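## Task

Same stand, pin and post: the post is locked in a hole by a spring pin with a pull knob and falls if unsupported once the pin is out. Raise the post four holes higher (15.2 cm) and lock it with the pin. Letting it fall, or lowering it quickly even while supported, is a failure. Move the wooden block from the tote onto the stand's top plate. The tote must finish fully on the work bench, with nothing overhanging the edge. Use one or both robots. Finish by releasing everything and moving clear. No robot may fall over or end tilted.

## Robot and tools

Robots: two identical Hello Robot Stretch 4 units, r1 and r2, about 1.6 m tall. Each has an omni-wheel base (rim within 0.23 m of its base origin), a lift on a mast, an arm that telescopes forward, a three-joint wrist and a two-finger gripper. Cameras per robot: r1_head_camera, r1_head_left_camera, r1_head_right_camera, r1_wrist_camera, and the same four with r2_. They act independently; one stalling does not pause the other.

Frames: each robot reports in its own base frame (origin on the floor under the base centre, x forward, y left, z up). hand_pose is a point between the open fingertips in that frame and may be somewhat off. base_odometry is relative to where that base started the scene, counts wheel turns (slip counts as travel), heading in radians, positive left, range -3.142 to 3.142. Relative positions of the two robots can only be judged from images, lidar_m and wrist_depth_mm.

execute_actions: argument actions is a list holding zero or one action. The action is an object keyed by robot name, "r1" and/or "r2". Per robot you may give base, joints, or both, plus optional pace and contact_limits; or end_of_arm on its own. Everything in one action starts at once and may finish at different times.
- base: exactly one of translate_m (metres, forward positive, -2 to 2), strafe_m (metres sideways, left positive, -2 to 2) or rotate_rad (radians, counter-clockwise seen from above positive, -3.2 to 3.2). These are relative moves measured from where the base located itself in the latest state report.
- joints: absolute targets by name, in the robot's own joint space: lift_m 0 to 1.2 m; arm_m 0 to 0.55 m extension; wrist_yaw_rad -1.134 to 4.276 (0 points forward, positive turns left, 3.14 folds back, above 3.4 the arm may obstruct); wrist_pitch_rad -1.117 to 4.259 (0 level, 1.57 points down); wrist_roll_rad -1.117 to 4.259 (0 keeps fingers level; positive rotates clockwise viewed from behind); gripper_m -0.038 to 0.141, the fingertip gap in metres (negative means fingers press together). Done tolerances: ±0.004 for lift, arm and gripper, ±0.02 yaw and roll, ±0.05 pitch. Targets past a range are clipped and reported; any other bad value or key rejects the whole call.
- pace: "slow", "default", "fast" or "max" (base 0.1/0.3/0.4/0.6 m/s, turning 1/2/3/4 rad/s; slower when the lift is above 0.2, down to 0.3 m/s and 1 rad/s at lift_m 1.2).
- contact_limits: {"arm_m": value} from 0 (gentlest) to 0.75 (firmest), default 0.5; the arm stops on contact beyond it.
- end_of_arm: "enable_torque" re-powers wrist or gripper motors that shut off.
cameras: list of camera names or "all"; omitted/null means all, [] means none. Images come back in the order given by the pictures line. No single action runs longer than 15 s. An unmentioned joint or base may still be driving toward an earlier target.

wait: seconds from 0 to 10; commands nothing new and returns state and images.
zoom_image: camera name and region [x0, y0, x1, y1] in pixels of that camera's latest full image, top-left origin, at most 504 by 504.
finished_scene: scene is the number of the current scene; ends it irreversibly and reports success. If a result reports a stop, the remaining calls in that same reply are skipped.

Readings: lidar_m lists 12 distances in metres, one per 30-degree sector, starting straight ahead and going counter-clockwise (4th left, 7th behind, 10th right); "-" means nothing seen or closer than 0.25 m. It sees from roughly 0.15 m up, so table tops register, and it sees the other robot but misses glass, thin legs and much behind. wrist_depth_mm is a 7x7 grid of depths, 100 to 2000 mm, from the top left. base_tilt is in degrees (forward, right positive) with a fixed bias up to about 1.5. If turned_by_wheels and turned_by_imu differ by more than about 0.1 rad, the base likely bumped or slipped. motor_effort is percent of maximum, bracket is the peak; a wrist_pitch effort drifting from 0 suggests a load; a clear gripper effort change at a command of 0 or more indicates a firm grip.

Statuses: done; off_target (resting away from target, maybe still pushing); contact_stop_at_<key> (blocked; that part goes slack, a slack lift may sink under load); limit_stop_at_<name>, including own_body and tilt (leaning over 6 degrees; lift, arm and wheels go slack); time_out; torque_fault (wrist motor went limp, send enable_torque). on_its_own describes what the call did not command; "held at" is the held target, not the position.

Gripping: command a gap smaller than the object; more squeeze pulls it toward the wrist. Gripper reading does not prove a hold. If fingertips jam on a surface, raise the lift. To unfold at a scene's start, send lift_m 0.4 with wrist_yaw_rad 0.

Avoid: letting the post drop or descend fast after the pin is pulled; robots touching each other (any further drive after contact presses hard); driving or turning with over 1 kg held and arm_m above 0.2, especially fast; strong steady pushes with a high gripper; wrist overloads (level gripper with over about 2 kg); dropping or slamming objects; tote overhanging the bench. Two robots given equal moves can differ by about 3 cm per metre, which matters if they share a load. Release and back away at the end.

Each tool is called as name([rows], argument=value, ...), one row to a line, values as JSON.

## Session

execute_actions(actions=[])

Scene clock: 0.00 s.
r1.base_odometry: x=+0.000 y=+0.000 heading=+0.000 (m, m, rad; r1's odometry frame)
r1.turned_by_wheels: +0.000 (rad since the last result)
r1.turned_by_imu: +0.000 (rad since the last result)
r1.base_tilt: forward=-1.1 right=+0.2 (deg)
r1.lidar_m: 1.40 0.89 0.79 0.81 0.99 1.92 3.29 1.99 3.96 1.27 1.49 5.48
r1.base_status: not commanded
r1.joint_positions: lift_m=+0.184 arm_m=+0.000 wrist_yaw_rad=+3.081 wrist_pitch_rad=+0.016 wrist_roll_rad=+0.007 gripper_m=+0.057
r1.joint_status: not commanded
r1.motor_effort: lift_m=+20 arm_m=+0 wrist_yaw_rad=-1 wrist_pitch_rad=-6 wrist_roll_rad=-3 gripper_m=-1 wheel_0=+1 wheel_1=-1 wheel_2=+0 (%)
r1.hand_pose: x=-0.1114 y=+0.1047 z=+0.3575 quat_wxyz=(+0.030, -0.008, +0.004, +1.000) (m; r1's base frame)
r1.wrist_depth_mm: - 143 - - - - - / - 125 - - - - - / 104 135 200 - - - - / 122 143 - - - - - / - - - - - - 1921 / 1430 1397 198 1366 200 1336 1308 / 946 917 931 136 991 842 891
r2.base_odometry: x=+0.000 y=+0.000 heading=+0.000 (m, m, rad; r2's odometry frame)
r2.turned_by_wheels: +0.000 (rad since the last result)
r2.turned_by_imu: +0.000 (rad since the last result)
r2.base_tilt: forward=-1.1 right=-0.6 (deg)
r2.lidar_m: 1.75 0.99 0.84 0.85 0.99 1.72 3.38 3.94 3.87 1.17 1.34 3.38
r2.base_status: not commanded
r2.joint_positions: lift_m=+0.148 arm_m=+0.003 wrist_yaw_rad=+3.065 wrist_pitch_rad=+0.020 wrist_roll_rad=-0.008 gripper_m=+0.057
r2.joint_status: not commanded
r2.motor_effort: lift_m=+18 arm_m=-1 wrist_yaw_rad=+0 wrist_pitch_rad=-7 wrist_roll_rad=+0 gripper_m=-1 wheel_0=+0 wheel_1=+0 wheel_2=-1 (%)
r2.hand_pose: x=-0.1075 y=+0.1092 z=+0.3209 quat_wxyz=(+0.038, -0.010, -0.003, +0.999) (m; r2's base frame)
r2.wrist_depth_mm: - 148 - - - - 1808 / - 132 254 - - - 1756 / - 120 162 - - - 1708 / - 137 205 - - - 1708 / 217 - - - - - 1661 / 1042 1366 1138 1397 217 1430 1366 / 831 904 831 160 891 854 931
pictures: r1_head_camera, r1_head_left_camera, r1_head_right_camera, r1_wrist_camera, r2_head_camera, r2_head_left_camera, r2_head_right_camera, r2_wrist_camera
camera_calibration (this result's frames):
r1_wrist_camera: T_world_to_cam=[[0.0517022, 0.997594, -0.0461765, -0.0768373], [0.0422237, -0.0483806, -0.997936, 0.41744], [-0.99777, 0.0496457, -0.0446235, 0.123811], [0, 0, 0, 1]] pos_world=[0.109882, 0.0907018, 0.418556]
r2_wrist_camera: T_world_to_cam=[[0.0379689, 0.999101, 0.0188771, -0.101248], [0.00313366, 0.0187716, -0.999819, 0.384205], [-0.999274, 0.0380211, -0.0024181, 0.118049], [0, 0, 0, 1]] pos_world=[0.120604, 0.0894569, 0.386332]
Images, in order (width x height): r1_head_camera 420x560, r1_head_left_camera 420x672, r1_head_right_camera 420x672, r1_wrist_camera 616x392, r2_head_camera 420x560, r2_head_left_camera 420x672, r2_head_right_camera 420x672, r2_wrist_camera 616x392.

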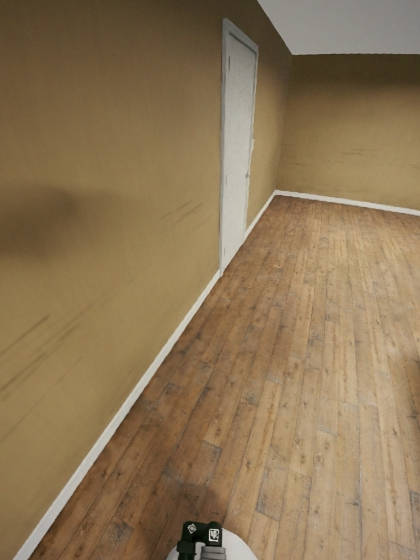

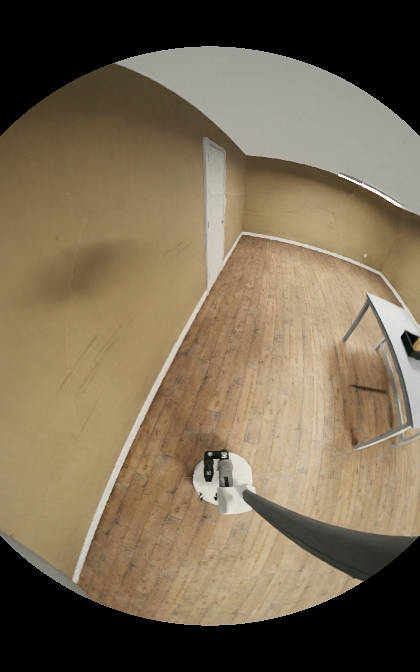

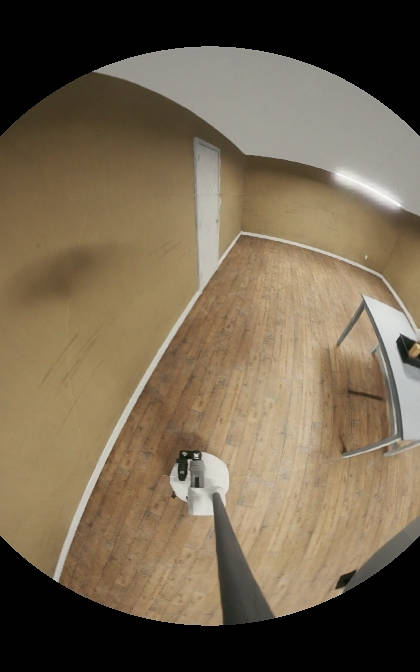

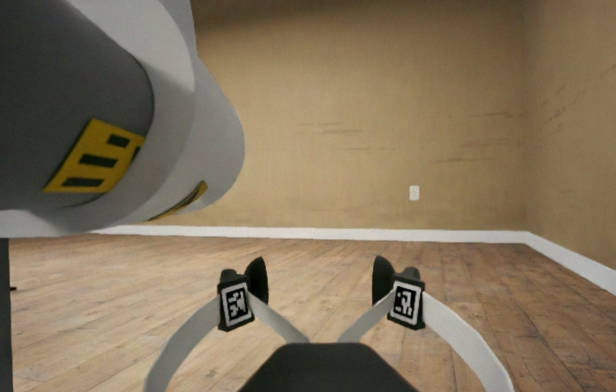

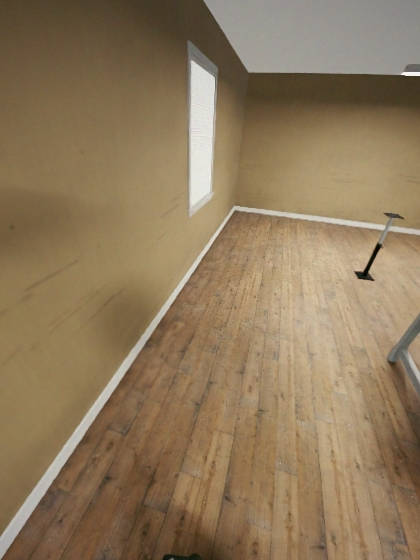

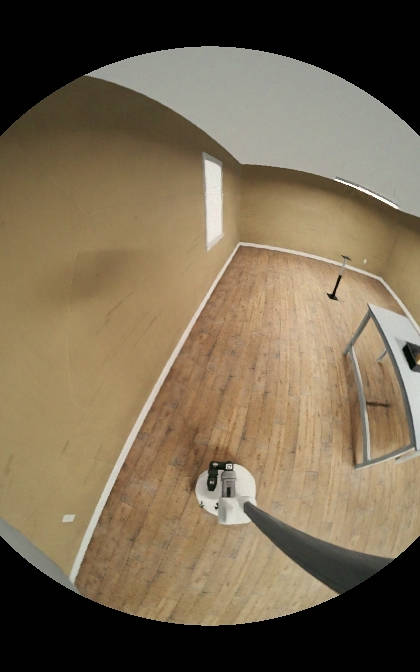

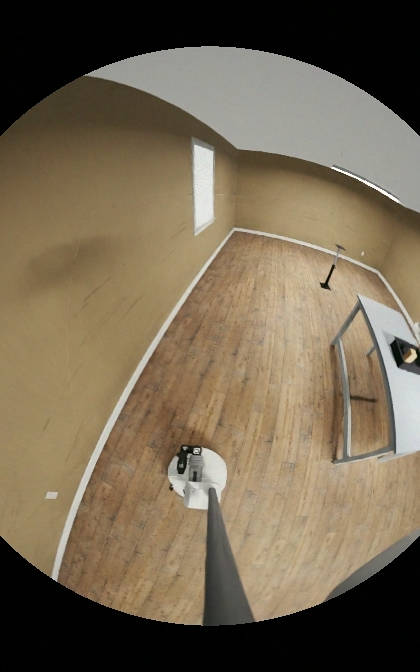

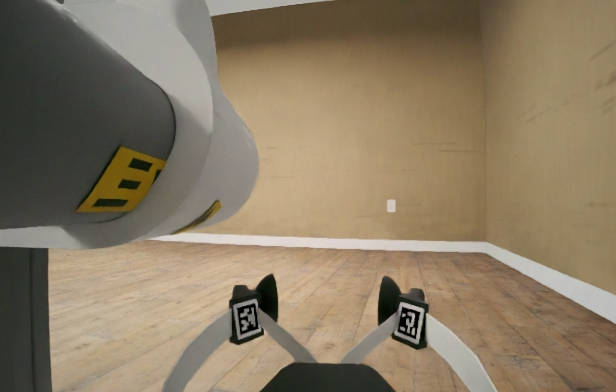

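zoom_image(camera="r2_head_camera", region=[330, 195, 420, 295])

zoom_image(camera="r2_head_right_camera", region=[300, 230, 420, 480])

zoom_image(camera="r1_head_right_camera", region=[300, 280, 420, 620])

Region (330, 195, 420, 295) of r2_head_camera's 420x560 image, scaled by 5.040, with more detail than that image has; it fills the left 454 columns of this view, and the rest is white.

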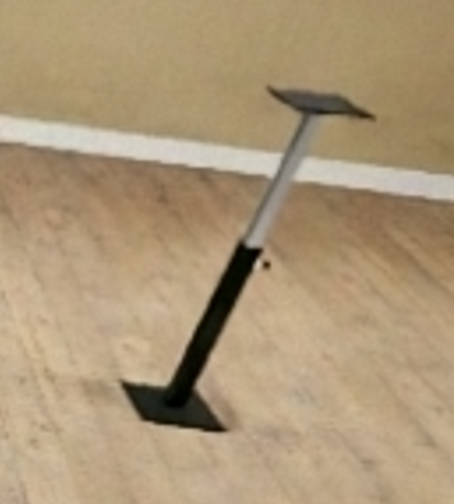

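Region (300, 230, 420, 480) of r2_head_right_camera's 420x672 image, scaled by 2.016, with more detail than that image has; it fills the left 242 columns of this view, and the rest is white.

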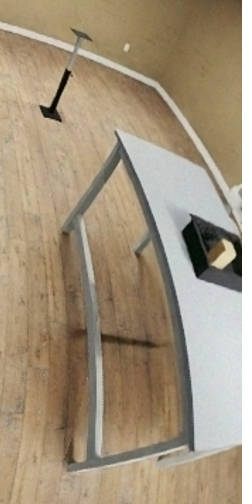

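Region (300, 280, 420, 620) of r1_head_right_camera's 420x672 image, scaled by 1.482, with more detail than that image has; it fills the left 178 columns of this view, and the rest is white.

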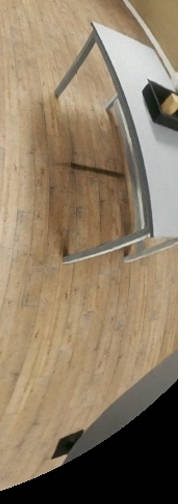

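zoom_image(camera="r2_head_right_camera", region=[370, 315, 420, 395])

zoom_image(camera="r1_head_right_camera", region=[370, 315, 420, 395])

Region (370, 315, 420, 395) of r2_head_right_camera's 420x672 image, scaled by 6.300, with more detail than that image has; it fills the left 315 columns of this view, and the rest is white.

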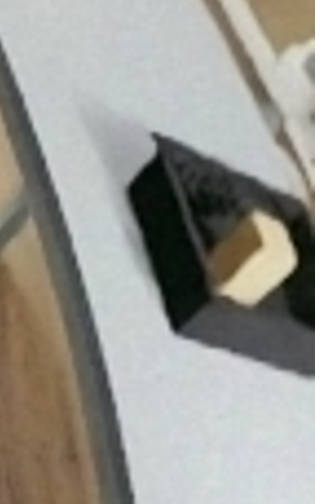

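Region (370, 315, 420, 395) of r1_head_right_camera's 420x672 image, scaled by 6.300, with more detail than that image has; it fills the left 315 columns of this view, and the rest is white.

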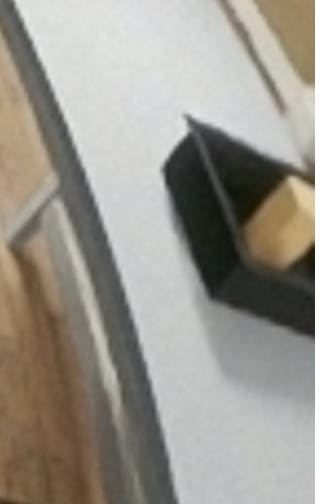

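execute_actions([
  {"r1": {"base": {"rotate_rad": -1.83}, "joints": {"lift_m": 0.4, "wrist_yaw_rad": 0.0}, "pace": "fast"}, "r2": {"base": {"rotate_rad": -1.2}, "joints": {"lift_m": 0.4, "wrist_yaw_rad": 0.0}, "pace": "fast"}},
], cameras=["r1_head_camera", "r2_head_camera"])

Scene clock: 87.00 s.
r1.base_odometry: x=+0.000 y=+0.000 heading=-1.829 (m, m, rad; r1's odometry frame)
r1.turned_by_wheels: -1.829 (rad since the last result)
r1.turned_by_imu: -1.814 (rad since the last result)
r1.base_tilt: forward=-1.1 right=+0.3 (deg)
r1.lidar_m: 1.24 1.28 1.89 2.24 1.05 0.80 0.80 0.85 1.30 3.27 3.51 1.97
r1.base_status: done
r1.joint_positions: lift_m=+0.400 arm_m=+0.000 wrist_yaw_rad=+0.001 wrist_pitch_rad=+0.016 wrist_roll_rad=+0.007 gripper_m=+0.057
r1.joint_status: all done
r1.motor_effort: lift_m=+23(26) arm_m=+0(0) wrist_yaw_rad=-2(8) wrist_pitch_rad=-6(6) wrist_roll_rad=-1(3) gripper_m=-3(4) wheel_0=+4(14) wheel_1=+3(13) wheel_2=+0(12) (%)
r1.hand_pose: x=+0.4598 y=-0.0872 z=+0.5733 quat_wxyz=(+1.000, +0.004, +0.008, +0.000) (m; r1's base frame)
r1.wrist_depth_mm: - - - - - - - / - - - - - - - / 1281 - - - - - - / - - - - - - - / - - 1618 - - - - / 1921 1921 198 - 199 - 1863 / 1397 1336 1308 135 1464 1255 1366
r2.base_odometry: x=+0.000 y=+0.000 heading=-1.199 (m, m, rad; r2's odometry frame)
r2.turned_by_wheels: -1.199 (rad since the last result)
r2.turned_by_imu: -1.204 (rad since the last result)
r2.base_tilt: forward=-1.2 right=-0.6 (deg)
r2.lidar_m: 1.22 1.87 2.41 1.09 0.87 0.83 0.92 1.39 3.40 3.66 3.90 1.16
r2.base_status: done
r2.joint_positions: lift_m=+0.400 arm_m=+0.003 wrist_yaw_rad=+0.000 wrist_pitch_rad=+0.020 wrist_roll_rad=-0.008 gripper_m=+0.057
r2.joint_status: all done
r2.motor_effort: lift_m=+21(23) arm_m=-1(1) wrist_yaw_rad=-1(3) wrist_pitch_rad=-7(7) wrist_roll_rad=+2(1) gripper_m=-1(4) wheel_0=+2(9) wheel_1=+3(13) wheel_2=+3(11) (%)
r2.hand_pose: x=+0.4619 y=-0.0873 z=+0.5722 quat_wxyz=(+1.000, -0.004, +0.010, +0.000) (m; r2's base frame)
r2.wrist_depth_mm: - - - - - - - / - - - - - - - / - - - - - - - / - - - - 1756 1397 - / - - - - - - - / - - 1618 - 217 - - / 1464 1397 1366 160 1060 854 1430
pictures: r1_head_camera, r2_head_camera
Images, in order (width x height): r1_head_camera 420x560, r2_head_camera 420x560.

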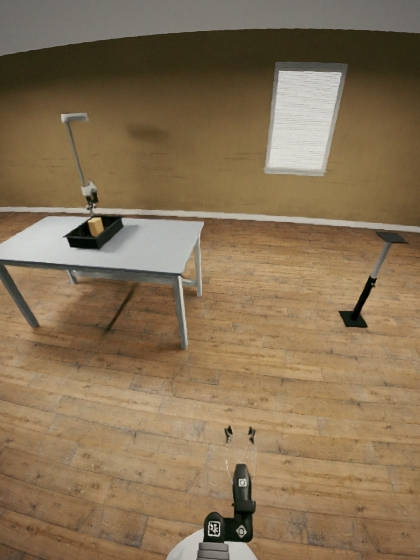

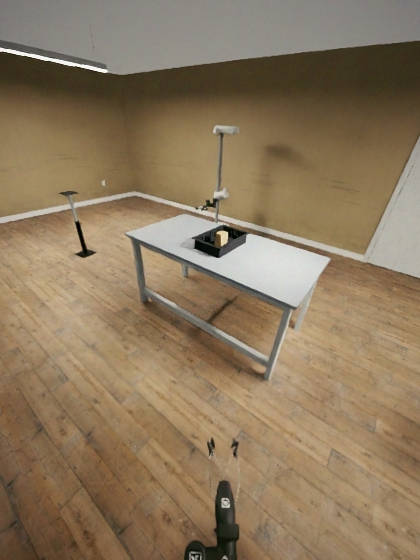

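zoom_image(camera="r2_head_camera", region=[180, 205, 270, 275])

zoom_image(camera="r1_head_camera", region=[50, 200, 140, 260])

zoom_image(camera="r1_head_camera", region=[320, 220, 420, 340])

Region (180, 205, 270, 275) of r2_head_camera's 420x560 image, scaled by 5.600, with more detail than that image has.

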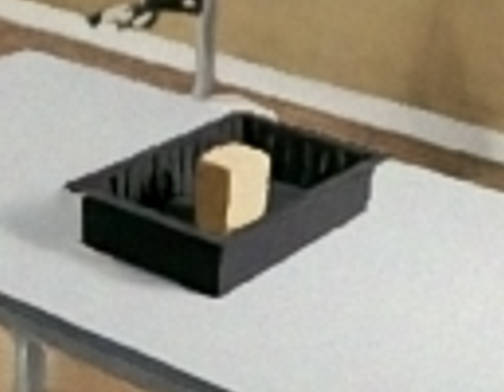

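Region (50, 200, 140, 260) of r1_head_camera's 420x560 image, scaled by 5.600, with more detail than that image has.

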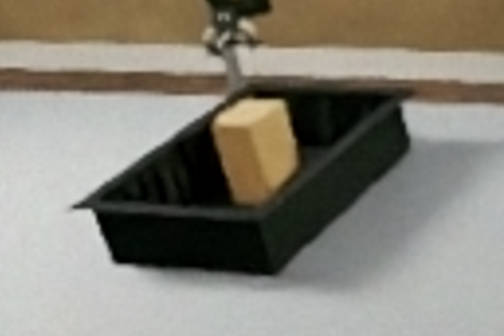

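Region (320, 220, 420, 340) of r1_head_camera's 420x560 image, scaled by 4.200, with more detail than that image has.

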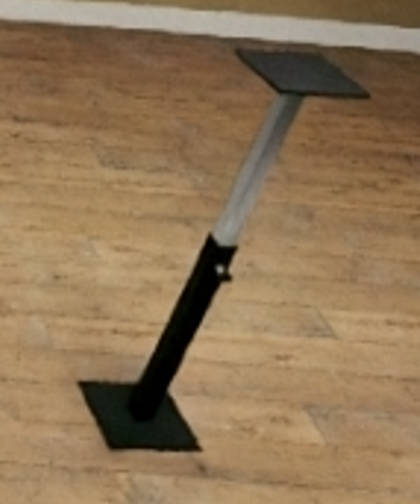

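execute_actions([
  {"r1": {"base": {"strafe_m": -1.16}, "joints": {"lift_m": 0.305, "gripper_m": 0.07}, "pace": "fast"}, "r2": {"base": {"translate_m": 1.0}, "joints": {"lift_m": 1.0, "wrist_yaw_rad": -0.8, "wrist_pitch_rad": 0.9, "gripper_m": 0.08}, "pace": "fast"}},
], cameras=["r1_head_camera", "r2_head_camera", "r2_wrist_camera"])

Scene clock: 134.60 s.
r1.base_odometry: x=-1.121 y=+0.297 heading=-1.829 (m, m, rad; r1's odometry frame)
r1.turned_by_wheels: +0.000 (rad since the last result)
r1.turned_by_imu: -0.003 (rad since the last result)
r1.base_tilt: forward=-1.2 right=+0.3 (deg)
r1.lidar_m: 1.56 1.96 1.88 2.61 1.19 0.93 0.90 0.98 1.46 2.11 2.26 3.32
r1.base_status: done
r1.joint_positions: lift_m=+0.305 arm_m=+0.000 wrist_yaw_rad=+0.000 wrist_pitch_rad=+0.016 wrist_roll_rad=+0.007 gripper_m=+0.070
r1.joint_status: all done
r1.motor_effort: lift_m=+17(21) arm_m=+0(1) wrist_yaw_rad=-2(2) wrist_pitch_rad=-6(6) wrist_roll_rad=-2(3) gripper_m=-4(3) wheel_0=-1(15) wheel_1=+1(14) wheel_2=+0(5) (%)
r1.hand_pose: x=+0.4598 y=-0.0873 z=+0.4788 quat_wxyz=(+1.000, +0.004, +0.008, +0.000) (m; r1's base frame)
r1.wrist_depth_mm: - - - - - - - / - - - - - - - / - - - - - - - / - - - - - - - / - - - - - - - / 1756 1756 194 1661 199 1661 1661 / 1182 1098 1182 135 1160 1060 1138
r2.base_odometry: x=+0.363 y=-0.932 heading=-1.199 (m, m, rad; r2's odometry frame)
r2.turned_by_wheels: +0.001 (rad since the last result)
r2.turned_by_imu: +0.002 (rad since the last result)
r2.base_tilt: forward=-1.1 right=-0.6 (deg)
r2.lidar_m: 0.36 0.52 4.62 2.16 1.67 1.66 1.80 2.73 3.99 0.44 0.33 0.33
r2.base_status: done
r2.joint_positions: lift_m=+1.000 arm_m=+0.003 wrist_yaw_rad=-0.800 wrist_pitch_rad=+0.901 wrist_roll_rad=-0.008 gripper_m=+0.080
r2.joint_status: all done
r2.motor_effort: lift_m=+21(23) arm_m=-1(1) wrist_yaw_rad=-1(7) wrist_pitch_rad=-5(5) wrist_roll_rad=+2(0) gripper_m=-3(2) wheel_0=+2(9) wheel_1=+4(10) wheel_2=+2(17) (%)
r2.hand_pose: x=+0.2355 y=-0.1893 z=+0.9518 quat_wxyz=(+0.830, +0.166, +0.403, -0.349) (m; r2's base frame)
r2.wrist_depth_mm: - - - 891 904 - - / 691 715 759 732 723 - - / 544 621 627 627 621 634 1756 / 477 549 549 544 544 535 1537 / 473 484 480 480 484 466 469 / 436 436 219 433 418 418 424 / 394 392 399 156 627 683 1118
pictures: r1_head_camera, r2_head_camera, r2_wrist_camera
camera_calibration (this result's frames):
r2_wrist_camera: T_world_to_cam=[[-0.68942, -0.724145, -0.0177293, 0.0519724], [-0.551906, 0.540977, -0.634621, 0.901485], [0.469149, -0.427735, -0.77262, 0.772702], [0, 0, 0, 1]] pos_world=[0.170853, -0.119536, 1.17003]
Images, in order (width x height): r1_head_camera 420x560, r2_head_camera 420x560, r2_wrist_camera 616x392.

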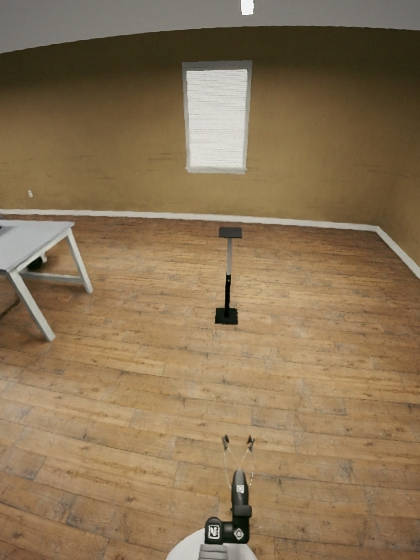

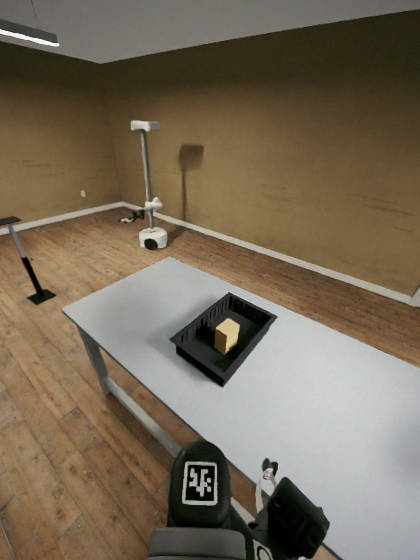

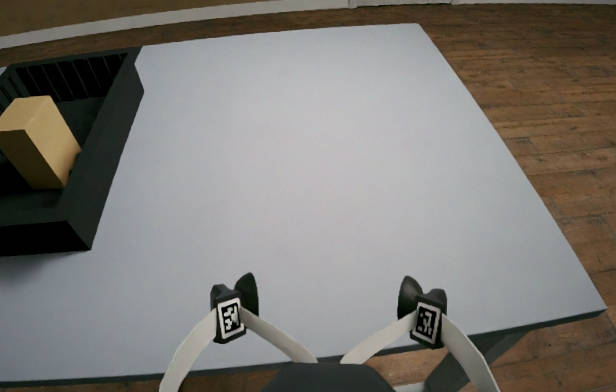

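zoom_image(camera="r2_head_camera", region=[190, 300, 270, 370])

zoom_image(camera="r1_head_camera", region=[195, 220, 265, 335])

Region (190, 300, 270, 370) of r2_head_camera's 420x560 image, scaled by 6.300, with more detail than that image has; it fills the top 441 rows of this view, and the rest is white.

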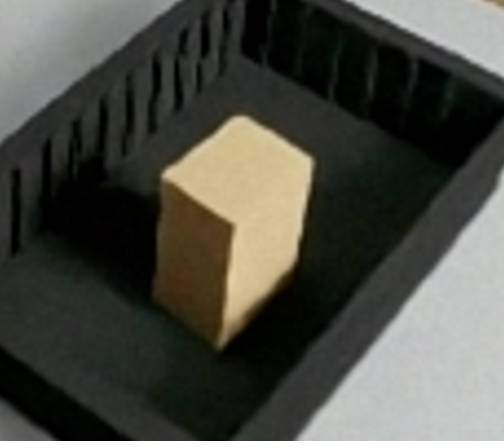

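Region (195, 220, 265, 335) of r1_head_camera's 420x560 image, scaled by 4.383, with more detail than that image has; it fills the left 307 columns of this view, and the rest is white.

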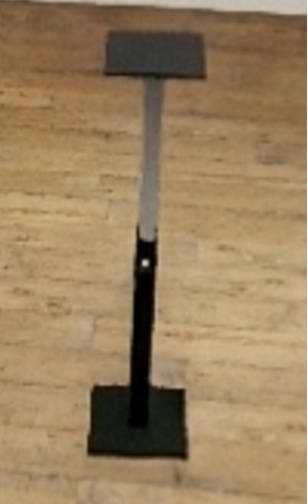

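execute_actions([
  {"r1": {"base": {"translate_m": 0.85}, "joints": {"arm_m": 0.1}, "pace": "fast"}, "r2": {"base": {"strafe_m": 0.097}, "joints": {"arm_m": 0.53, "wrist_yaw_rad": -0.725}, "pace": "fast"}},
], cameras=["r1_wrist_camera", "r2_head_camera", "r2_wrist_camera"])

Scene clock: 160.83 s.
r1.base_odometry: x=-1.338 y=-0.525 heading=-1.829 (m, m, rad; r1's odometry frame)
r1.turned_by_wheels: +0.001 (rad since the last result)
r1.turned_by_imu: -0.002 (rad since the last result)
r1.base_tilt: forward=-1.2 right=+0.3 (deg)
r1.lidar_m: 0.70 3.19 1.44 1.46 2.28 1.80 1.75 1.89 2.23 2.19 2.35 3.02
r1.base_status: done
r1.joint_positions: lift_m=+0.305 arm_m=+0.099 wrist_yaw_rad=+0.000 wrist_pitch_rad=+0.016 wrist_roll_rad=+0.007 gripper_m=+0.070
r1.joint_status: all done
r1.motor_effort: lift_m=+17(18) arm_m=+6(8) wrist_yaw_rad=-1(0) wrist_pitch_rad=-6(6) wrist_roll_rad=-1(3) gripper_m=-4(3) wheel_0=+4(9) wheel_1=+2(10) wheel_2=+3(14) (%)
r1.hand_pose: x=+0.5583 y=-0.0874 z=+0.4788 quat_wxyz=(+1.000, +0.004, +0.008, +0.000) (m; r1's base frame)
r1.wrist_depth_mm: - - - - - - - / - - - - - - - / - - - - - - - / - - - - - - - / - - - - - - - / 1808 1756 194 439 199 1756 1661 / 1205 1118 1160 135 1160 1078 1160
r2.base_odometry: x=+0.454 y=-0.896 heading=-1.199 (m, m, rad; r2's odometry frame)
r2.turned_by_wheels: +0.000 (rad since the last result)
r2.turned_by_imu: +0.001 (rad since the last result)
r2.base_tilt: forward=-1.0 right=-0.6 (deg)
r2.lidar_m: 0.42 0.63 4.47 2.06 1.62 1.60 1.73 2.62 4.07 0.50 0.39 0.38
r2.base_status: done
r2.joint_positions: lift_m=+1.000 arm_m=+0.529 wrist_yaw_rad=-0.725 wrist_pitch_rad=+0.901 wrist_roll_rad=-0.008 gripper_m=+0.080
r2.joint_status: all done
r2.motor_effort: lift_m=+21(21) arm_m=+4(6) wrist_yaw_rad=-1(3) wrist_pitch_rad=-5(4) wrist_roll_rad=+2(2) gripper_m=-1(1) wheel_0=-2(12) wheel_1=+2(13) wheel_2=+0(1) (%)
r2.hand_pose: x=+0.7762 y=-0.1841 z=+0.9518 quat_wxyz=(+0.842, +0.151, +0.409, -0.318) (m; r2's base frame)
r2.wrist_depth_mm: - - - - - - - / - - - - - - - / 1983 634 627 627 615 609 615 / 554 549 459 466 449 530 521 / 484 492 455 473 462 466 459 / 430 433 218 421 289 410 413 / 392 384 377 156 368 347 379
pictures: r1_wrist_camera, r2_head_camera, r2_wrist_camera
camera_calibration (this result's frames):
r1_wrist_camera: T_world_to_cam=[[0.00872795, -0.998895, -0.0461739, -0.0647392], [-0.045, 0.0457365, -0.997939, 0.557819], [0.998949, 0.0107878, -0.0445511, -0.311322], [0, 0, 0, 1]] pos_world=[0.336662, -0.0868219, 0.539811]
r2_wrist_camera: T_world_to_cam=[[-0.633078, -0.773885, -0.0177259, 0.375608], [-0.590941, 0.497958, -0.634686, 1.21955], [0.500001, -0.391331, -0.772567, 0.503961], [0, 0, 0, 1]] pos_world=[0.706493, -0.119394, 1.17004]
Images, in order (width x height): r1_wrist_camera 616x392, r2_head_camera 420x560, r2_wrist_camera 616x392.

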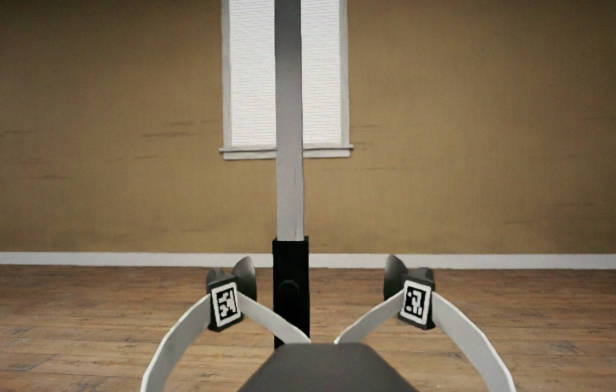

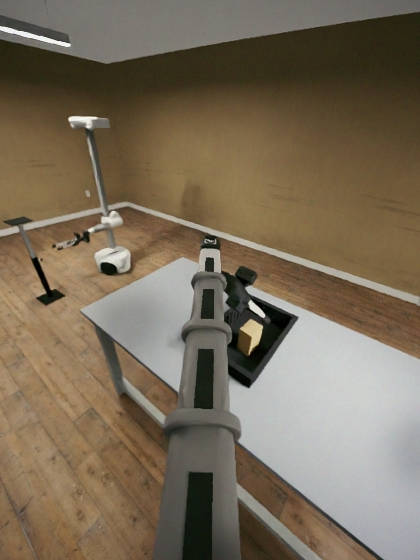

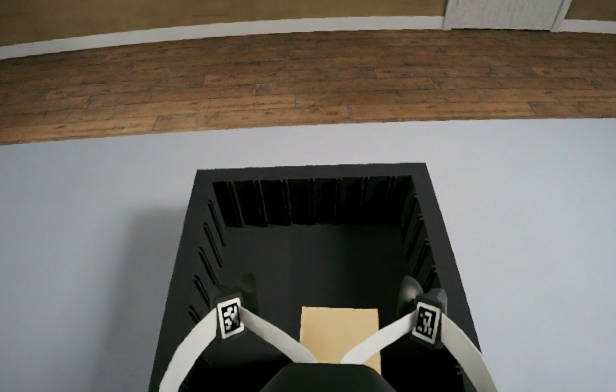

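execute_actions([
  {"r1": {"base": {"strafe_m": 0.027}, "joints": {"arm_m": 0.2}}, "r2": {"joints": {"arm_m": 0.511, "lift_m": 0.93, "gripper_m": 0.086}}},
], cameras=["r1_wrist_camera", "r2_wrist_camera"])

Scene clock: 184.33 s.
r1.base_odometry: x=-1.312 y=-0.532 heading=-1.829 (m, m, rad; r1's odometry frame)
r1.turned_by_wheels: +0.000 (rad since the last result)
r1.turned_by_imu: -0.001 (rad since the last result)
r1.base_tilt: forward=-1.1 right=+0.2 (deg)
r1.lidar_m: 0.71 3.20 1.39 1.48 2.27 1.78 1.75 1.87 2.27 2.23 2.40 3.05
r1.base_status: done
r1.joint_positions: lift_m=+0.305 arm_m=+0.199 wrist_yaw_rad=+0.000 wrist_pitch_rad=+0.016 wrist_roll_rad=+0.007 gripper_m=+0.070
r1.joint_status: all done
r1.motor_effort: lift_m=+18(17) arm_m=+6(6) wrist_yaw_rad=-1(0) wrist_pitch_rad=-6(6) wrist_roll_rad=-4(3) gripper_m=-3(1) wheel_0=-2(12) wheel_1=+0(11) wheel_2=+0(1) (%)
r1.hand_pose: x=+0.6583 y=-0.0874 z=+0.4788 quat_wxyz=(+1.000, +0.004, +0.008, +0.000) (m; r1's base frame)
r1.wrist_depth_mm: - - - - - - - / - - - - - - - / - - - - - - - / - - - - - - - / - - - - - - - / 1756 1756 195 340 200 1708 1661 / 1182 1118 1205 135 1160 1078 1118
r2.base_odometry: x=+0.454 y=-0.896 heading=-1.199 (m, m, rad; r2's odometry frame)
r2.turned_by_wheels: +0.000 (rad since the last result)
r2.turned_by_imu: +0.000 (rad since the last result)
r2.base_tilt: forward=-1.1 right=-0.6 (deg)
r2.lidar_m: 0.41 0.63 4.47 2.07 1.64 1.59 1.72 2.63 4.06 0.48 0.40 0.37
r2.base_status: not commanded
r2.joint_positions: lift_m=+0.930 arm_m=+0.512 wrist_yaw_rad=-0.725 wrist_pitch_rad=+0.901 wrist_roll_rad=-0.008 gripper_m=+0.086
r2.joint_status: all done
r2.motor_effort: lift_m=+15(20) arm_m=-5(5) wrist_yaw_rad=+0(3) wrist_pitch_rad=-5(5) wrist_roll_rad=+0(0) gripper_m=-1(2) wheel_0=-2(2) wheel_1=+2(2) wheel_2=+0(0) (%)
r2.hand_pose: x=+0.7587 y=-0.1841 z=+0.8822 quat_wxyz=(+0.842, +0.151, +0.409, -0.318) (m; r2's base frame)
r2.wrist_depth_mm: - - - - - - - / - - 1983 - 597 597 597 / 539 525 407 410 402 504 508 / 462 442 436 442 421 436 436 / 399 327 394 252 373 370 384 / 357 289 220 225 218 267 343 / 325 246 319 156 307 233 314
pictures: r1_wrist_camera, r2_wrist_camera
camera_calibration (this result's frames):
r1_wrist_camera: T_world_to_cam=[[0.00876196, -0.998895, -0.0461737, -0.0656245], [-0.0449924, 0.0457349, -0.99794, 0.562316], [0.998949, 0.0108214, -0.0445419, -0.41121], [0, 0, 0, 1]] pos_world=[0.436653, -0.0868196, 0.539811]
r2_wrist_camera: T_world_to_cam=[[-0.633228, -0.773762, -0.0177286, 0.363464], [-0.59088, 0.498102, -0.63463, 1.16504], [0.499883, -0.39139, -0.772613, 0.459084], [0, 0, 0, 1]] pos_world=[0.689067, -0.119395, 1.10051]
Images, in order (width x height): r1_wrist_camera 616x392, r2_wrist_camera 616x392.

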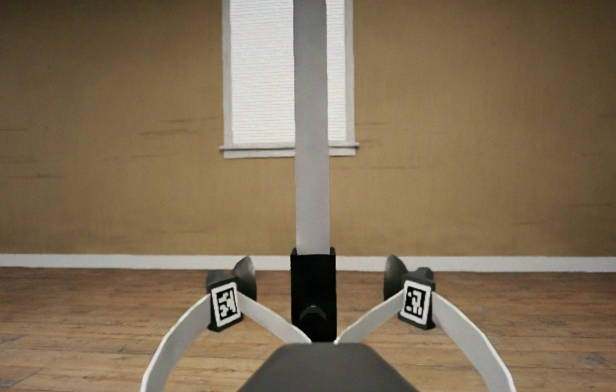

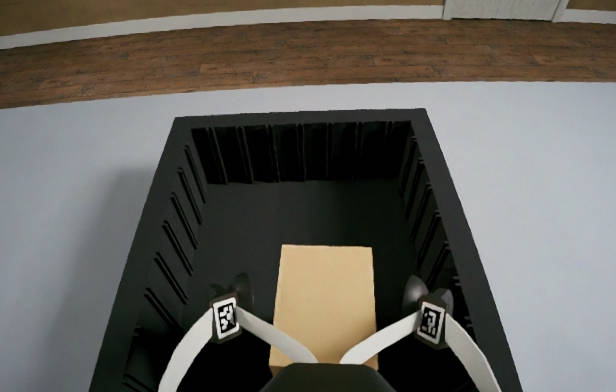

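execute_actions([
  {"r1": {"base": {"strafe_m": 0.004}, "joints": {"lift_m": 0.262}}, "r2": {"joints": {"lift_m": 0.904}}},
], cameras=["r1_wrist_camera", "r2_wrist_camera"])

zoom_image(camera="r1_wrist_camera", region=[240, 180, 400, 340])

Scene clock: 197.17 s.
r1.base_odometry: x=-1.308 y=-0.533 heading=-1.829 (m, m, rad; r1's odometry frame)
r1.turned_by_wheels: +0.000 (rad since the last result)
r1.turned_by_imu: -0.001 (rad since the last result)
r1.base_tilt: forward=-1.2 right=+0.3 (deg)
r1.lidar_m: 0.69 3.21 1.40 1.49 2.29 1.77 1.75 1.88 2.25 2.23 2.38 3.05
r1.base_status: done
r1.joint_positions: lift_m=+0.262 arm_m=+0.199 wrist_yaw_rad=+0.000 wrist_pitch_rad=+0.016 wrist_roll_rad=+0.007 gripper_m=+0.070
r1.joint_status: all done
r1.motor_effort: lift_m=+17(17) arm_m=+5(6) wrist_yaw_rad=+0(0) wrist_pitch_rad=-6(6) wrist_roll_rad=-3(2) gripper_m=-5(4) wheel_0=+1(11) wheel_1=-2(7) wheel_2=+0(3) (%)
r1.hand_pose: x=+0.6583 y=-0.0874 z=+0.4358 quat_wxyz=(+1.000, +0.004, +0.008, +0.000) (m; r1's base frame)
r1.wrist_depth_mm: - - - - - - - / - - - - - - - / - - - - - - - / - - - - - - - / - - - 340 - - - / 1661 1618 195 340 198 1576 1537 / 1098 1042 1078 135 1042 1008 1042
r2.base_odometry: x=+0.454 y=-0.896 heading=-1.199 (m, m, rad; r2's odometry frame)
r2.turned_by_wheels: +0.000 (rad since the last result)
r2.turned_by_imu: +0.000 (rad since the last result)
r2.base_tilt: forward=-1.0 right=-0.6 (deg)
r2.lidar_m: 0.41 0.64 4.47 2.07 1.62 1.60 1.71 2.65 4.06 0.50 0.39 0.37
r2.base_status: not commanded
r2.joint_positions: lift_m=+0.904 arm_m=+0.512 wrist_yaw_rad=-0.725 wrist_pitch_rad=+0.901 wrist_roll_rad=-0.008 gripper_m=+0.086
r2.joint_status: all done
r2.motor_effort: lift_m=+15(15) arm_m=-5(5) wrist_yaw_rad=-2(2) wrist_pitch_rad=-5(5) wrist_roll_rad=+2(3) gripper_m=-2(0) wheel_0=-1(2) wheel_1=+2(2) wheel_2=+0(0) (%)
r2.hand_pose: x=+0.7587 y=-0.1841 z=+0.8562 quat_wxyz=(+0.842, +0.151, +0.409, -0.318) (m; r2's base frame)
r2.wrist_depth_mm: - - - - - - - / - 580 569 559 549 554 549 / 492 469 397 410 397 466 462 / 424 332 404 410 394 394 402 / 370 293 364 220 342 272 353 / 329 251 220 196 201 233 315 / 300 232 291 156 283 208 290
pictures: r1_wrist_camera, r2_wrist_camera
camera_calibration (this result's frames):
r1_wrist_camera: T_world_to_cam=[[0.00876207, -0.998895, -0.0461738, -0.067608], [-0.0449922, 0.045735, -0.99794, 0.51945], [0.998949, 0.0108215, -0.0445418, -0.413125], [0, 0, 0, 1]] pos_world=[0.436655, -0.0868196, 0.496856]
r2_wrist_camera: T_world_to_cam=[[-0.633228, -0.773762, -0.0177287, 0.363002], [-0.59088, 0.498102, -0.63463, 1.14855], [0.499883, -0.39139, -0.772613, 0.439005], [0, 0, 0, 1]] pos_world=[0.689066, -0.119395, 1.07452]
Images, in order (width x height): r1_wrist_camera 616x392, r2_wrist_camera 616x392.

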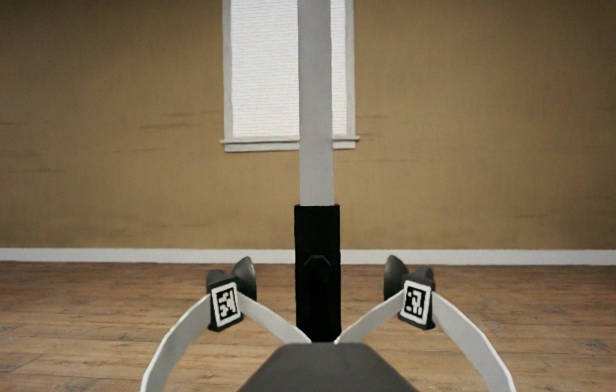

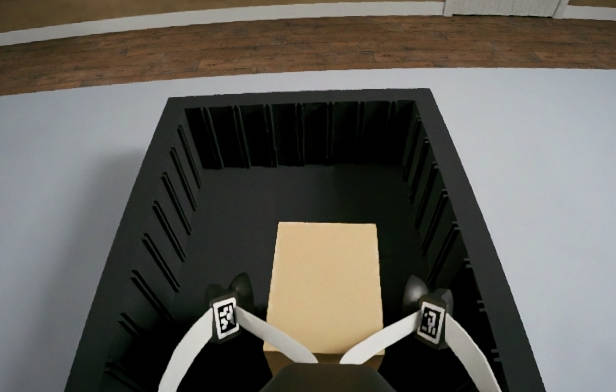

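Region (240, 180, 400, 340) of r1_wrist_camera's 616x392 image, scaled by 3.150.

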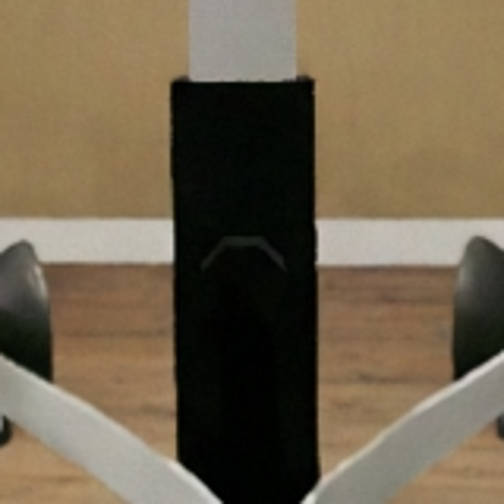

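execute_actions([
  {"r1": {"joints": {"lift_m": 0.251, "arm_m": 0.27}}, "r2": {"joints": {"gripper_m": 0.03}}},
], cameras=["r1_wrist_camera", "r2_wrist_camera"])

Scene clock: 212.63 s.
r1.base_odometry: x=-1.308 y=-0.533 heading=-1.829 (m, m, rad; r1's odometry frame)
r1.turned_by_wheels: +0.000 (rad since the last result)
r1.turned_by_imu: -0.001 (rad since the last result)
r1.base_tilt: forward=-1.1 right=+0.2 (deg)
r1.lidar_m: 0.70 3.21 1.40 1.48 2.30 1.77 1.74 1.88 2.26 2.22 2.37 3.03
r1.base_status: not commanded
r1.joint_positions: lift_m=+0.251 arm_m=+0.269 wrist_yaw_rad=+0.000 wrist_pitch_rad=+0.016 wrist_roll_rad=+0.007 gripper_m=+0.070
r1.joint_status: all done
r1.motor_effort: lift_m=+17(17) arm_m=+6(6) wrist_yaw_rad=+0(0) wrist_pitch_rad=-6(5) wrist_roll_rad=-1(1) gripper_m=-4(2) wheel_0=+1(1) wheel_1=-2(2) wheel_2=+0(1) (%)
r1.hand_pose: x=+0.7283 y=-0.0874 z=+0.4248 quat_wxyz=(+1.000, +0.004, +0.008, +0.000) (m; r1's base frame)
r1.wrist_depth_mm: - - - 276 - - - / - - - 276 - - - / - - - - - - - / - - - 277 - - - / - - - 268 - - - / 1618 1576 195 270 199 1499 1464 / 1060 1008 1042 135 1042 976 1025
r2.base_odometry: x=+0.454 y=-0.896 heading=-1.199 (m, m, rad; r2's odometry frame)
r2.turned_by_wheels: +0.000 (rad since the last result)
r2.turned_by_imu: +0.000 (rad since the last result)
r2.base_tilt: forward=-1.0 right=-0.7 (deg)
r2.lidar_m: 0.43 0.64 4.47 2.06 1.63 1.59 1.73 2.62 4.07 0.51 0.39 0.38
r2.base_status: not commanded
r2.joint_positions: lift_m=+0.904 arm_m=+0.512 wrist_yaw_rad=-0.725 wrist_pitch_rad=+0.903 wrist_roll_rad=-0.008 gripper_m=+0.030
r2.joint_status: all done
r2.motor_effort: lift_m=+15(16) arm_m=-5(5) wrist_yaw_rad=+0(0) wrist_pitch_rad=-11(11) wrist_roll_rad=+0(2) gripper_m=-12(12) wheel_0=-2(2) wheel_1=+2(2) wheel_2=+0(0) (%)
r2.hand_pose: x=+0.7584 y=-0.1838 z=+0.8559 quat_wxyz=(+0.842, +0.151, +0.409, -0.317) (m; r2's base frame)
r2.wrist_depth_mm: - - - - - - - / - 574 559 554 549 549 549 / 488 469 399 415 397 462 459 / 418 334 404 407 392 382 397 / 366 296 362 211 340 271 351 / 325 251 310 189 191 236 315 / 298 220 286 167 185 203 289
pictures: r1_wrist_camera, r2_wrist_camera
camera_calibration (this result's frames):
r1_wrist_camera: T_world_to_cam=[[0.00869913, -0.998896, -0.0461738, -0.068701], [-0.0449893, 0.0457378, -0.99794, 0.511623], [0.99895, 0.0107585, -0.0445417, -0.483509], [0, 0, 0, 1]] pos_world=[0.506616, -0.0868238, 0.485861]
r2_wrist_camera: T_world_to_cam=[[-0.633189, -0.773793, -0.0178045, 0.363055], [-0.591844, 0.498869, -0.633128, 1.14755], [0.498792, -0.390352, -0.773843, 0.441046], [0, 0, 0, 1]] pos_world=[0.689062, -0.119384, 1.07431]
Images, in order (width x height): r1_wrist_camera 616x392, r2_wrist_camera 616x392.

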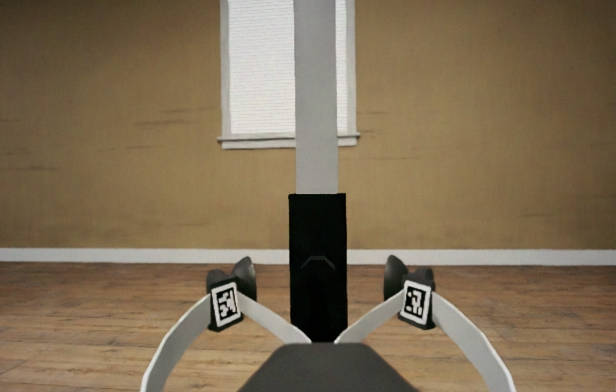

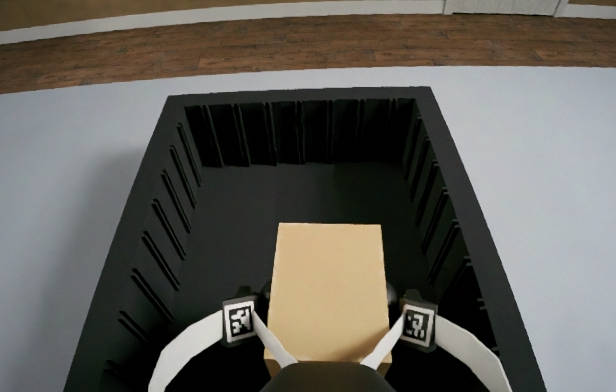

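execute_actions([
  {"r1": {"joints": {"arm_m": 0.291}}, "r2": {"joints": {"lift_m": 1.02}, "pace": "fast"}},
], cameras=["r1_wrist_camera", "r2_wrist_camera", "r2_head_camera"])

Scene clock: 240.60 s.
r1.base_odometry: x=-1.308 y=-0.533 heading=-1.829 (m, m, rad; r1's odometry frame)
r1.turned_by_wheels: +0.000 (rad since the last result)
r1.turned_by_imu: -0.001 (rad since the last result)
r1.base_tilt: forward=-1.1 right=+0.2 (deg)
r1.lidar_m: 0.70 3.19 1.40 1.49 2.28 1.78 1.73 1.88 2.26 2.23 2.39 3.04
r1.base_status: not commanded
r1.joint_positions: lift_m=+0.251 arm_m=+0.290 wrist_yaw_rad=+0.000 wrist_pitch_rad=+0.016 wrist_roll_rad=+0.007 gripper_m=+0.070
r1.joint_status: all done
r1.motor_effort: lift_m=+17(17) arm_m=+6(7) wrist_yaw_rad=+0(0) wrist_pitch_rad=-6(6) wrist_roll_rad=-2(3) gripper_m=-4(4) wheel_0=+1(1) wheel_1=-2(2) wheel_2=+0(0) (%)
r1.hand_pose: x=+0.7493 y=-0.0874 z=+0.4248 quat_wxyz=(+1.000, +0.004, +0.008, +0.000) (m; r1's base frame)
r1.wrist_depth_mm: - - - 254 - - - / - - - 255 - - - / - - - 256 - - - / - - - 251 - - - / - - - 248 - - - / 1537 1618 195 249 199 1499 1499 / 1060 1008 1060 135 1042 991 1042
r2.base_odometry: x=+0.454 y=-0.896 heading=-1.199 (m, m, rad; r2's odometry frame)
r2.turned_by_wheels: +0.000 (rad since the last result)
r2.turned_by_imu: +0.000 (rad since the last result)
r2.base_tilt: forward=-1.0 right=-0.7 (deg)
r2.lidar_m: 0.42 0.64 4.49 2.08 1.62 1.60 1.74 2.64 4.06 0.51 0.40 0.38
r2.base_status: not commanded
r2.joint_positions: lift_m=+1.020 arm_m=+0.512 wrist_yaw_rad=-0.725 wrist_pitch_rad=+0.903 wrist_roll_rad=-0.008 gripper_m=+0.030
r2.joint_status: all done
r2.motor_effort: lift_m=+22(24) arm_m=-5(5) wrist_yaw_rad=-1(1) wrist_pitch_rad=-10(11) wrist_roll_rad=+1(0) gripper_m=-12(15) wheel_0=-1(2) wheel_1=+2(2) wheel_2=+0(0) (%)
r2.hand_pose: x=+0.7584 y=-0.1839 z=+0.9714 quat_wxyz=(+0.842, +0.151, +0.409, -0.317) (m; r2's base frame)
r2.wrist_depth_mm: - - - - - - - / - - - - - - - / 1921 661 647 647 640 634 634 / 574 574 477 488 473 549 544 / 508 504 477 212 389 488 480 / 452 449 342 189 191 433 433 / 410 402 394 167 185 314 399
pictures: r1_wrist_camera, r2_head_camera, r2_wrist_camera
camera_calibration (this result's frames):
r1_wrist_camera: T_world_to_cam=[[0.00868627, -0.998896, -0.0461738, -0.0688779], [-0.0449887, 0.0457384, -0.99794, 0.512569], [0.99895, 0.0107457, -0.0445417, -0.504504], [0, 0, 0, 1]] pos_world=[0.527633, -0.0868247, 0.485861]
r2_wrist_camera: T_world_to_cam=[[-0.633187, -0.773794, -0.0177987, 0.3651], [-0.591774, 0.498807, -0.633242, 1.22075], [0.498877, -0.390428, -0.773749, 0.530241], [0, 0, 0, 1]] pos_world=[0.689057, -0.119385, 1.1898]
Images, in order (width x height): r1_wrist_camera 616x392, r2_head_camera 420x560, r2_wrist_camera 616x392.

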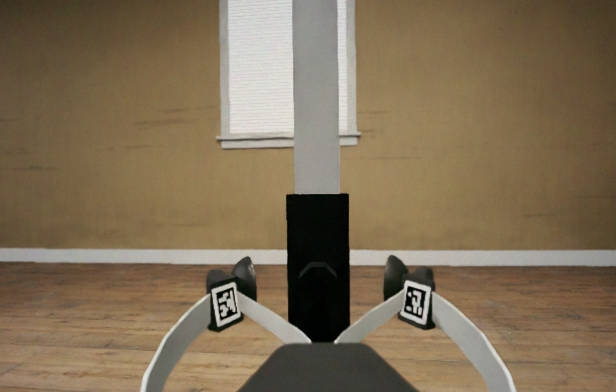

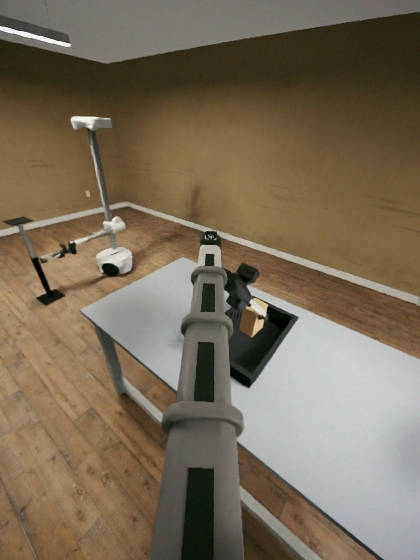

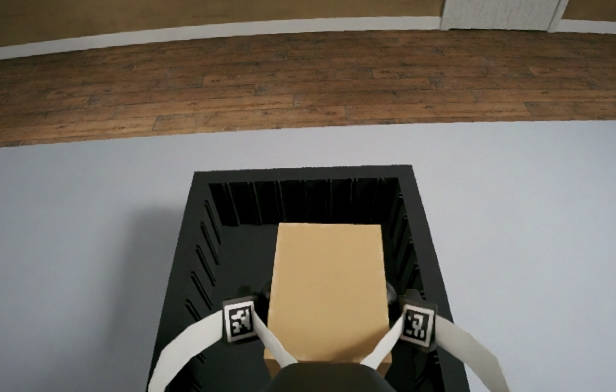

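execute_actions([
  {"r2": {"base": {"rotate_rad": 1.04}, "joints": {"arm_m": 0.37, "wrist_yaw_rad": 0.0}, "pace": "fast"}},
], cameras=["r2_head_camera"])

Scene clock: 251.37 s.
r1.base_odometry: x=-1.308 y=-0.533 heading=-1.829 (m, m, rad; r1's odometry frame)
r1.turned_by_wheels: +0.000 (rad since the last result)
r1.turned_by_imu: -0.001 (rad since the last result)
r1.base_tilt: forward=-1.1 right=+0.2 (deg)
r1.lidar_m: 0.70 3.20 1.39 1.48 2.28 1.79 1.74 1.87 2.27 2.23 2.39 3.05
r1.base_status: not commanded
r1.joint_positions: lift_m=+0.251 arm_m=+0.290 wrist_yaw_rad=+0.000 wrist_pitch_rad=+0.016 wrist_roll_rad=+0.007 gripper_m=+0.070
r1.joint_status: not commanded
r1.motor_effort: lift_m=+17(17) arm_m=+6(6) wrist_yaw_rad=+0(0) wrist_pitch_rad=-6(6) wrist_roll_rad=-1(2) gripper_m=-2(4) wheel_0=+1(1) wheel_1=-2(2) wheel_2=-1(0) (%)
r1.hand_pose: x=+0.7493 y=-0.0874 z=+0.4248 quat_wxyz=(+1.000, +0.004, +0.008, +0.000) (m; r1's base frame)
r1.wrist_depth_mm: - - - 255 - - - / - - - 255 - - - / - - - 256 - - - / - - - 252 - - - / - - - 248 - - - / 1576 1537 195 250 200 1537 1537 / 1078 1025 1042 135 1042 976 1025
r2.base_odometry: x=+0.454 y=-0.896 heading=-0.160 (m, m, rad; r2's odometry frame)
r2.turned_by_wheels: +1.039 (rad since the last result)
r2.turned_by_imu: +1.044 (rad since the last result)
r2.base_tilt: forward=-1.1 right=-0.5 (deg)
r2.lidar_m: 0.67 2.07 1.63 1.60 1.73 2.56 4.11 0.52 0.40 0.38 0.41 0.63
r2.base_status: done
r2.joint_positions: lift_m=+1.020 arm_m=+0.371 wrist_yaw_rad=+0.000 wrist_pitch_rad=+0.903 wrist_roll_rad=-0.008 gripper_m=+0.030
r2.joint_status: all done
r2.motor_effort: lift_m=+22(22) arm_m=-5(6) wrist_yaw_rad=-1(6) wrist_pitch_rad=-10(10) wrist_roll_rad=+2(0) gripper_m=-14(14) wheel_0=-3(9) wheel_1=-6(11) wheel_2=-4(10) (%)
r2.hand_pose: x=+0.7204 y=-0.0874 z=+0.9714 quat_wxyz=(+0.900, -0.004, +0.436, +0.002) (m; r2's base frame)
r2.wrist_depth_mm: 1863 - - - - - - / 1983 - - - - - - / 1863 1863 1863 1808 1808 1808 1756 / 1618 1618 1618 1576 1537 1537 1618 / 1430 1430 1397 211 1397 1366 1308 / 1308 1308 1205 189 191 1229 976 / 1160 1138 1118 168 184 960 1118
pictures: r2_head_camera
Images, in order (width x height): r2_head_camera 420x560.

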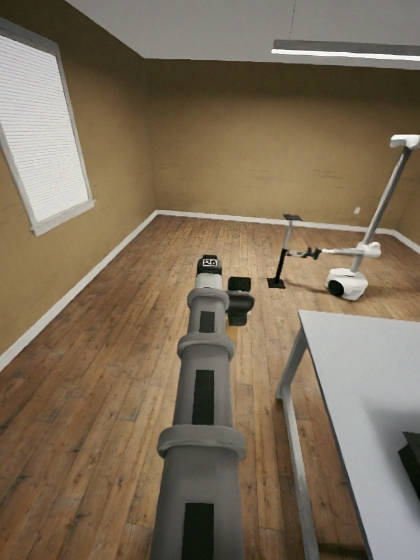

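zoom_image(camera="r2_head_camera", region=[250, 200, 340, 300])

Region (250, 200, 340, 300) of r2_head_camera's 420x560 image, scaled by 5.040, with more detail than that image has; it fills the left 454 columns of this view, and the rest is white.

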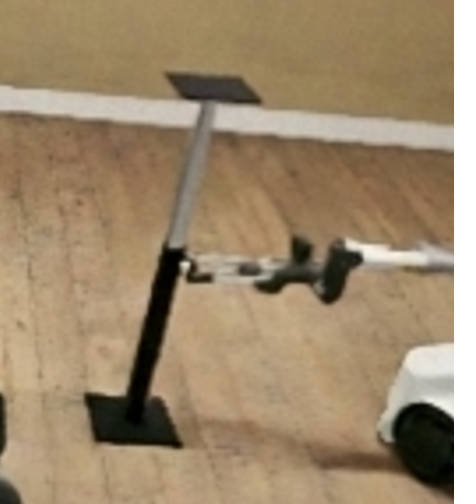

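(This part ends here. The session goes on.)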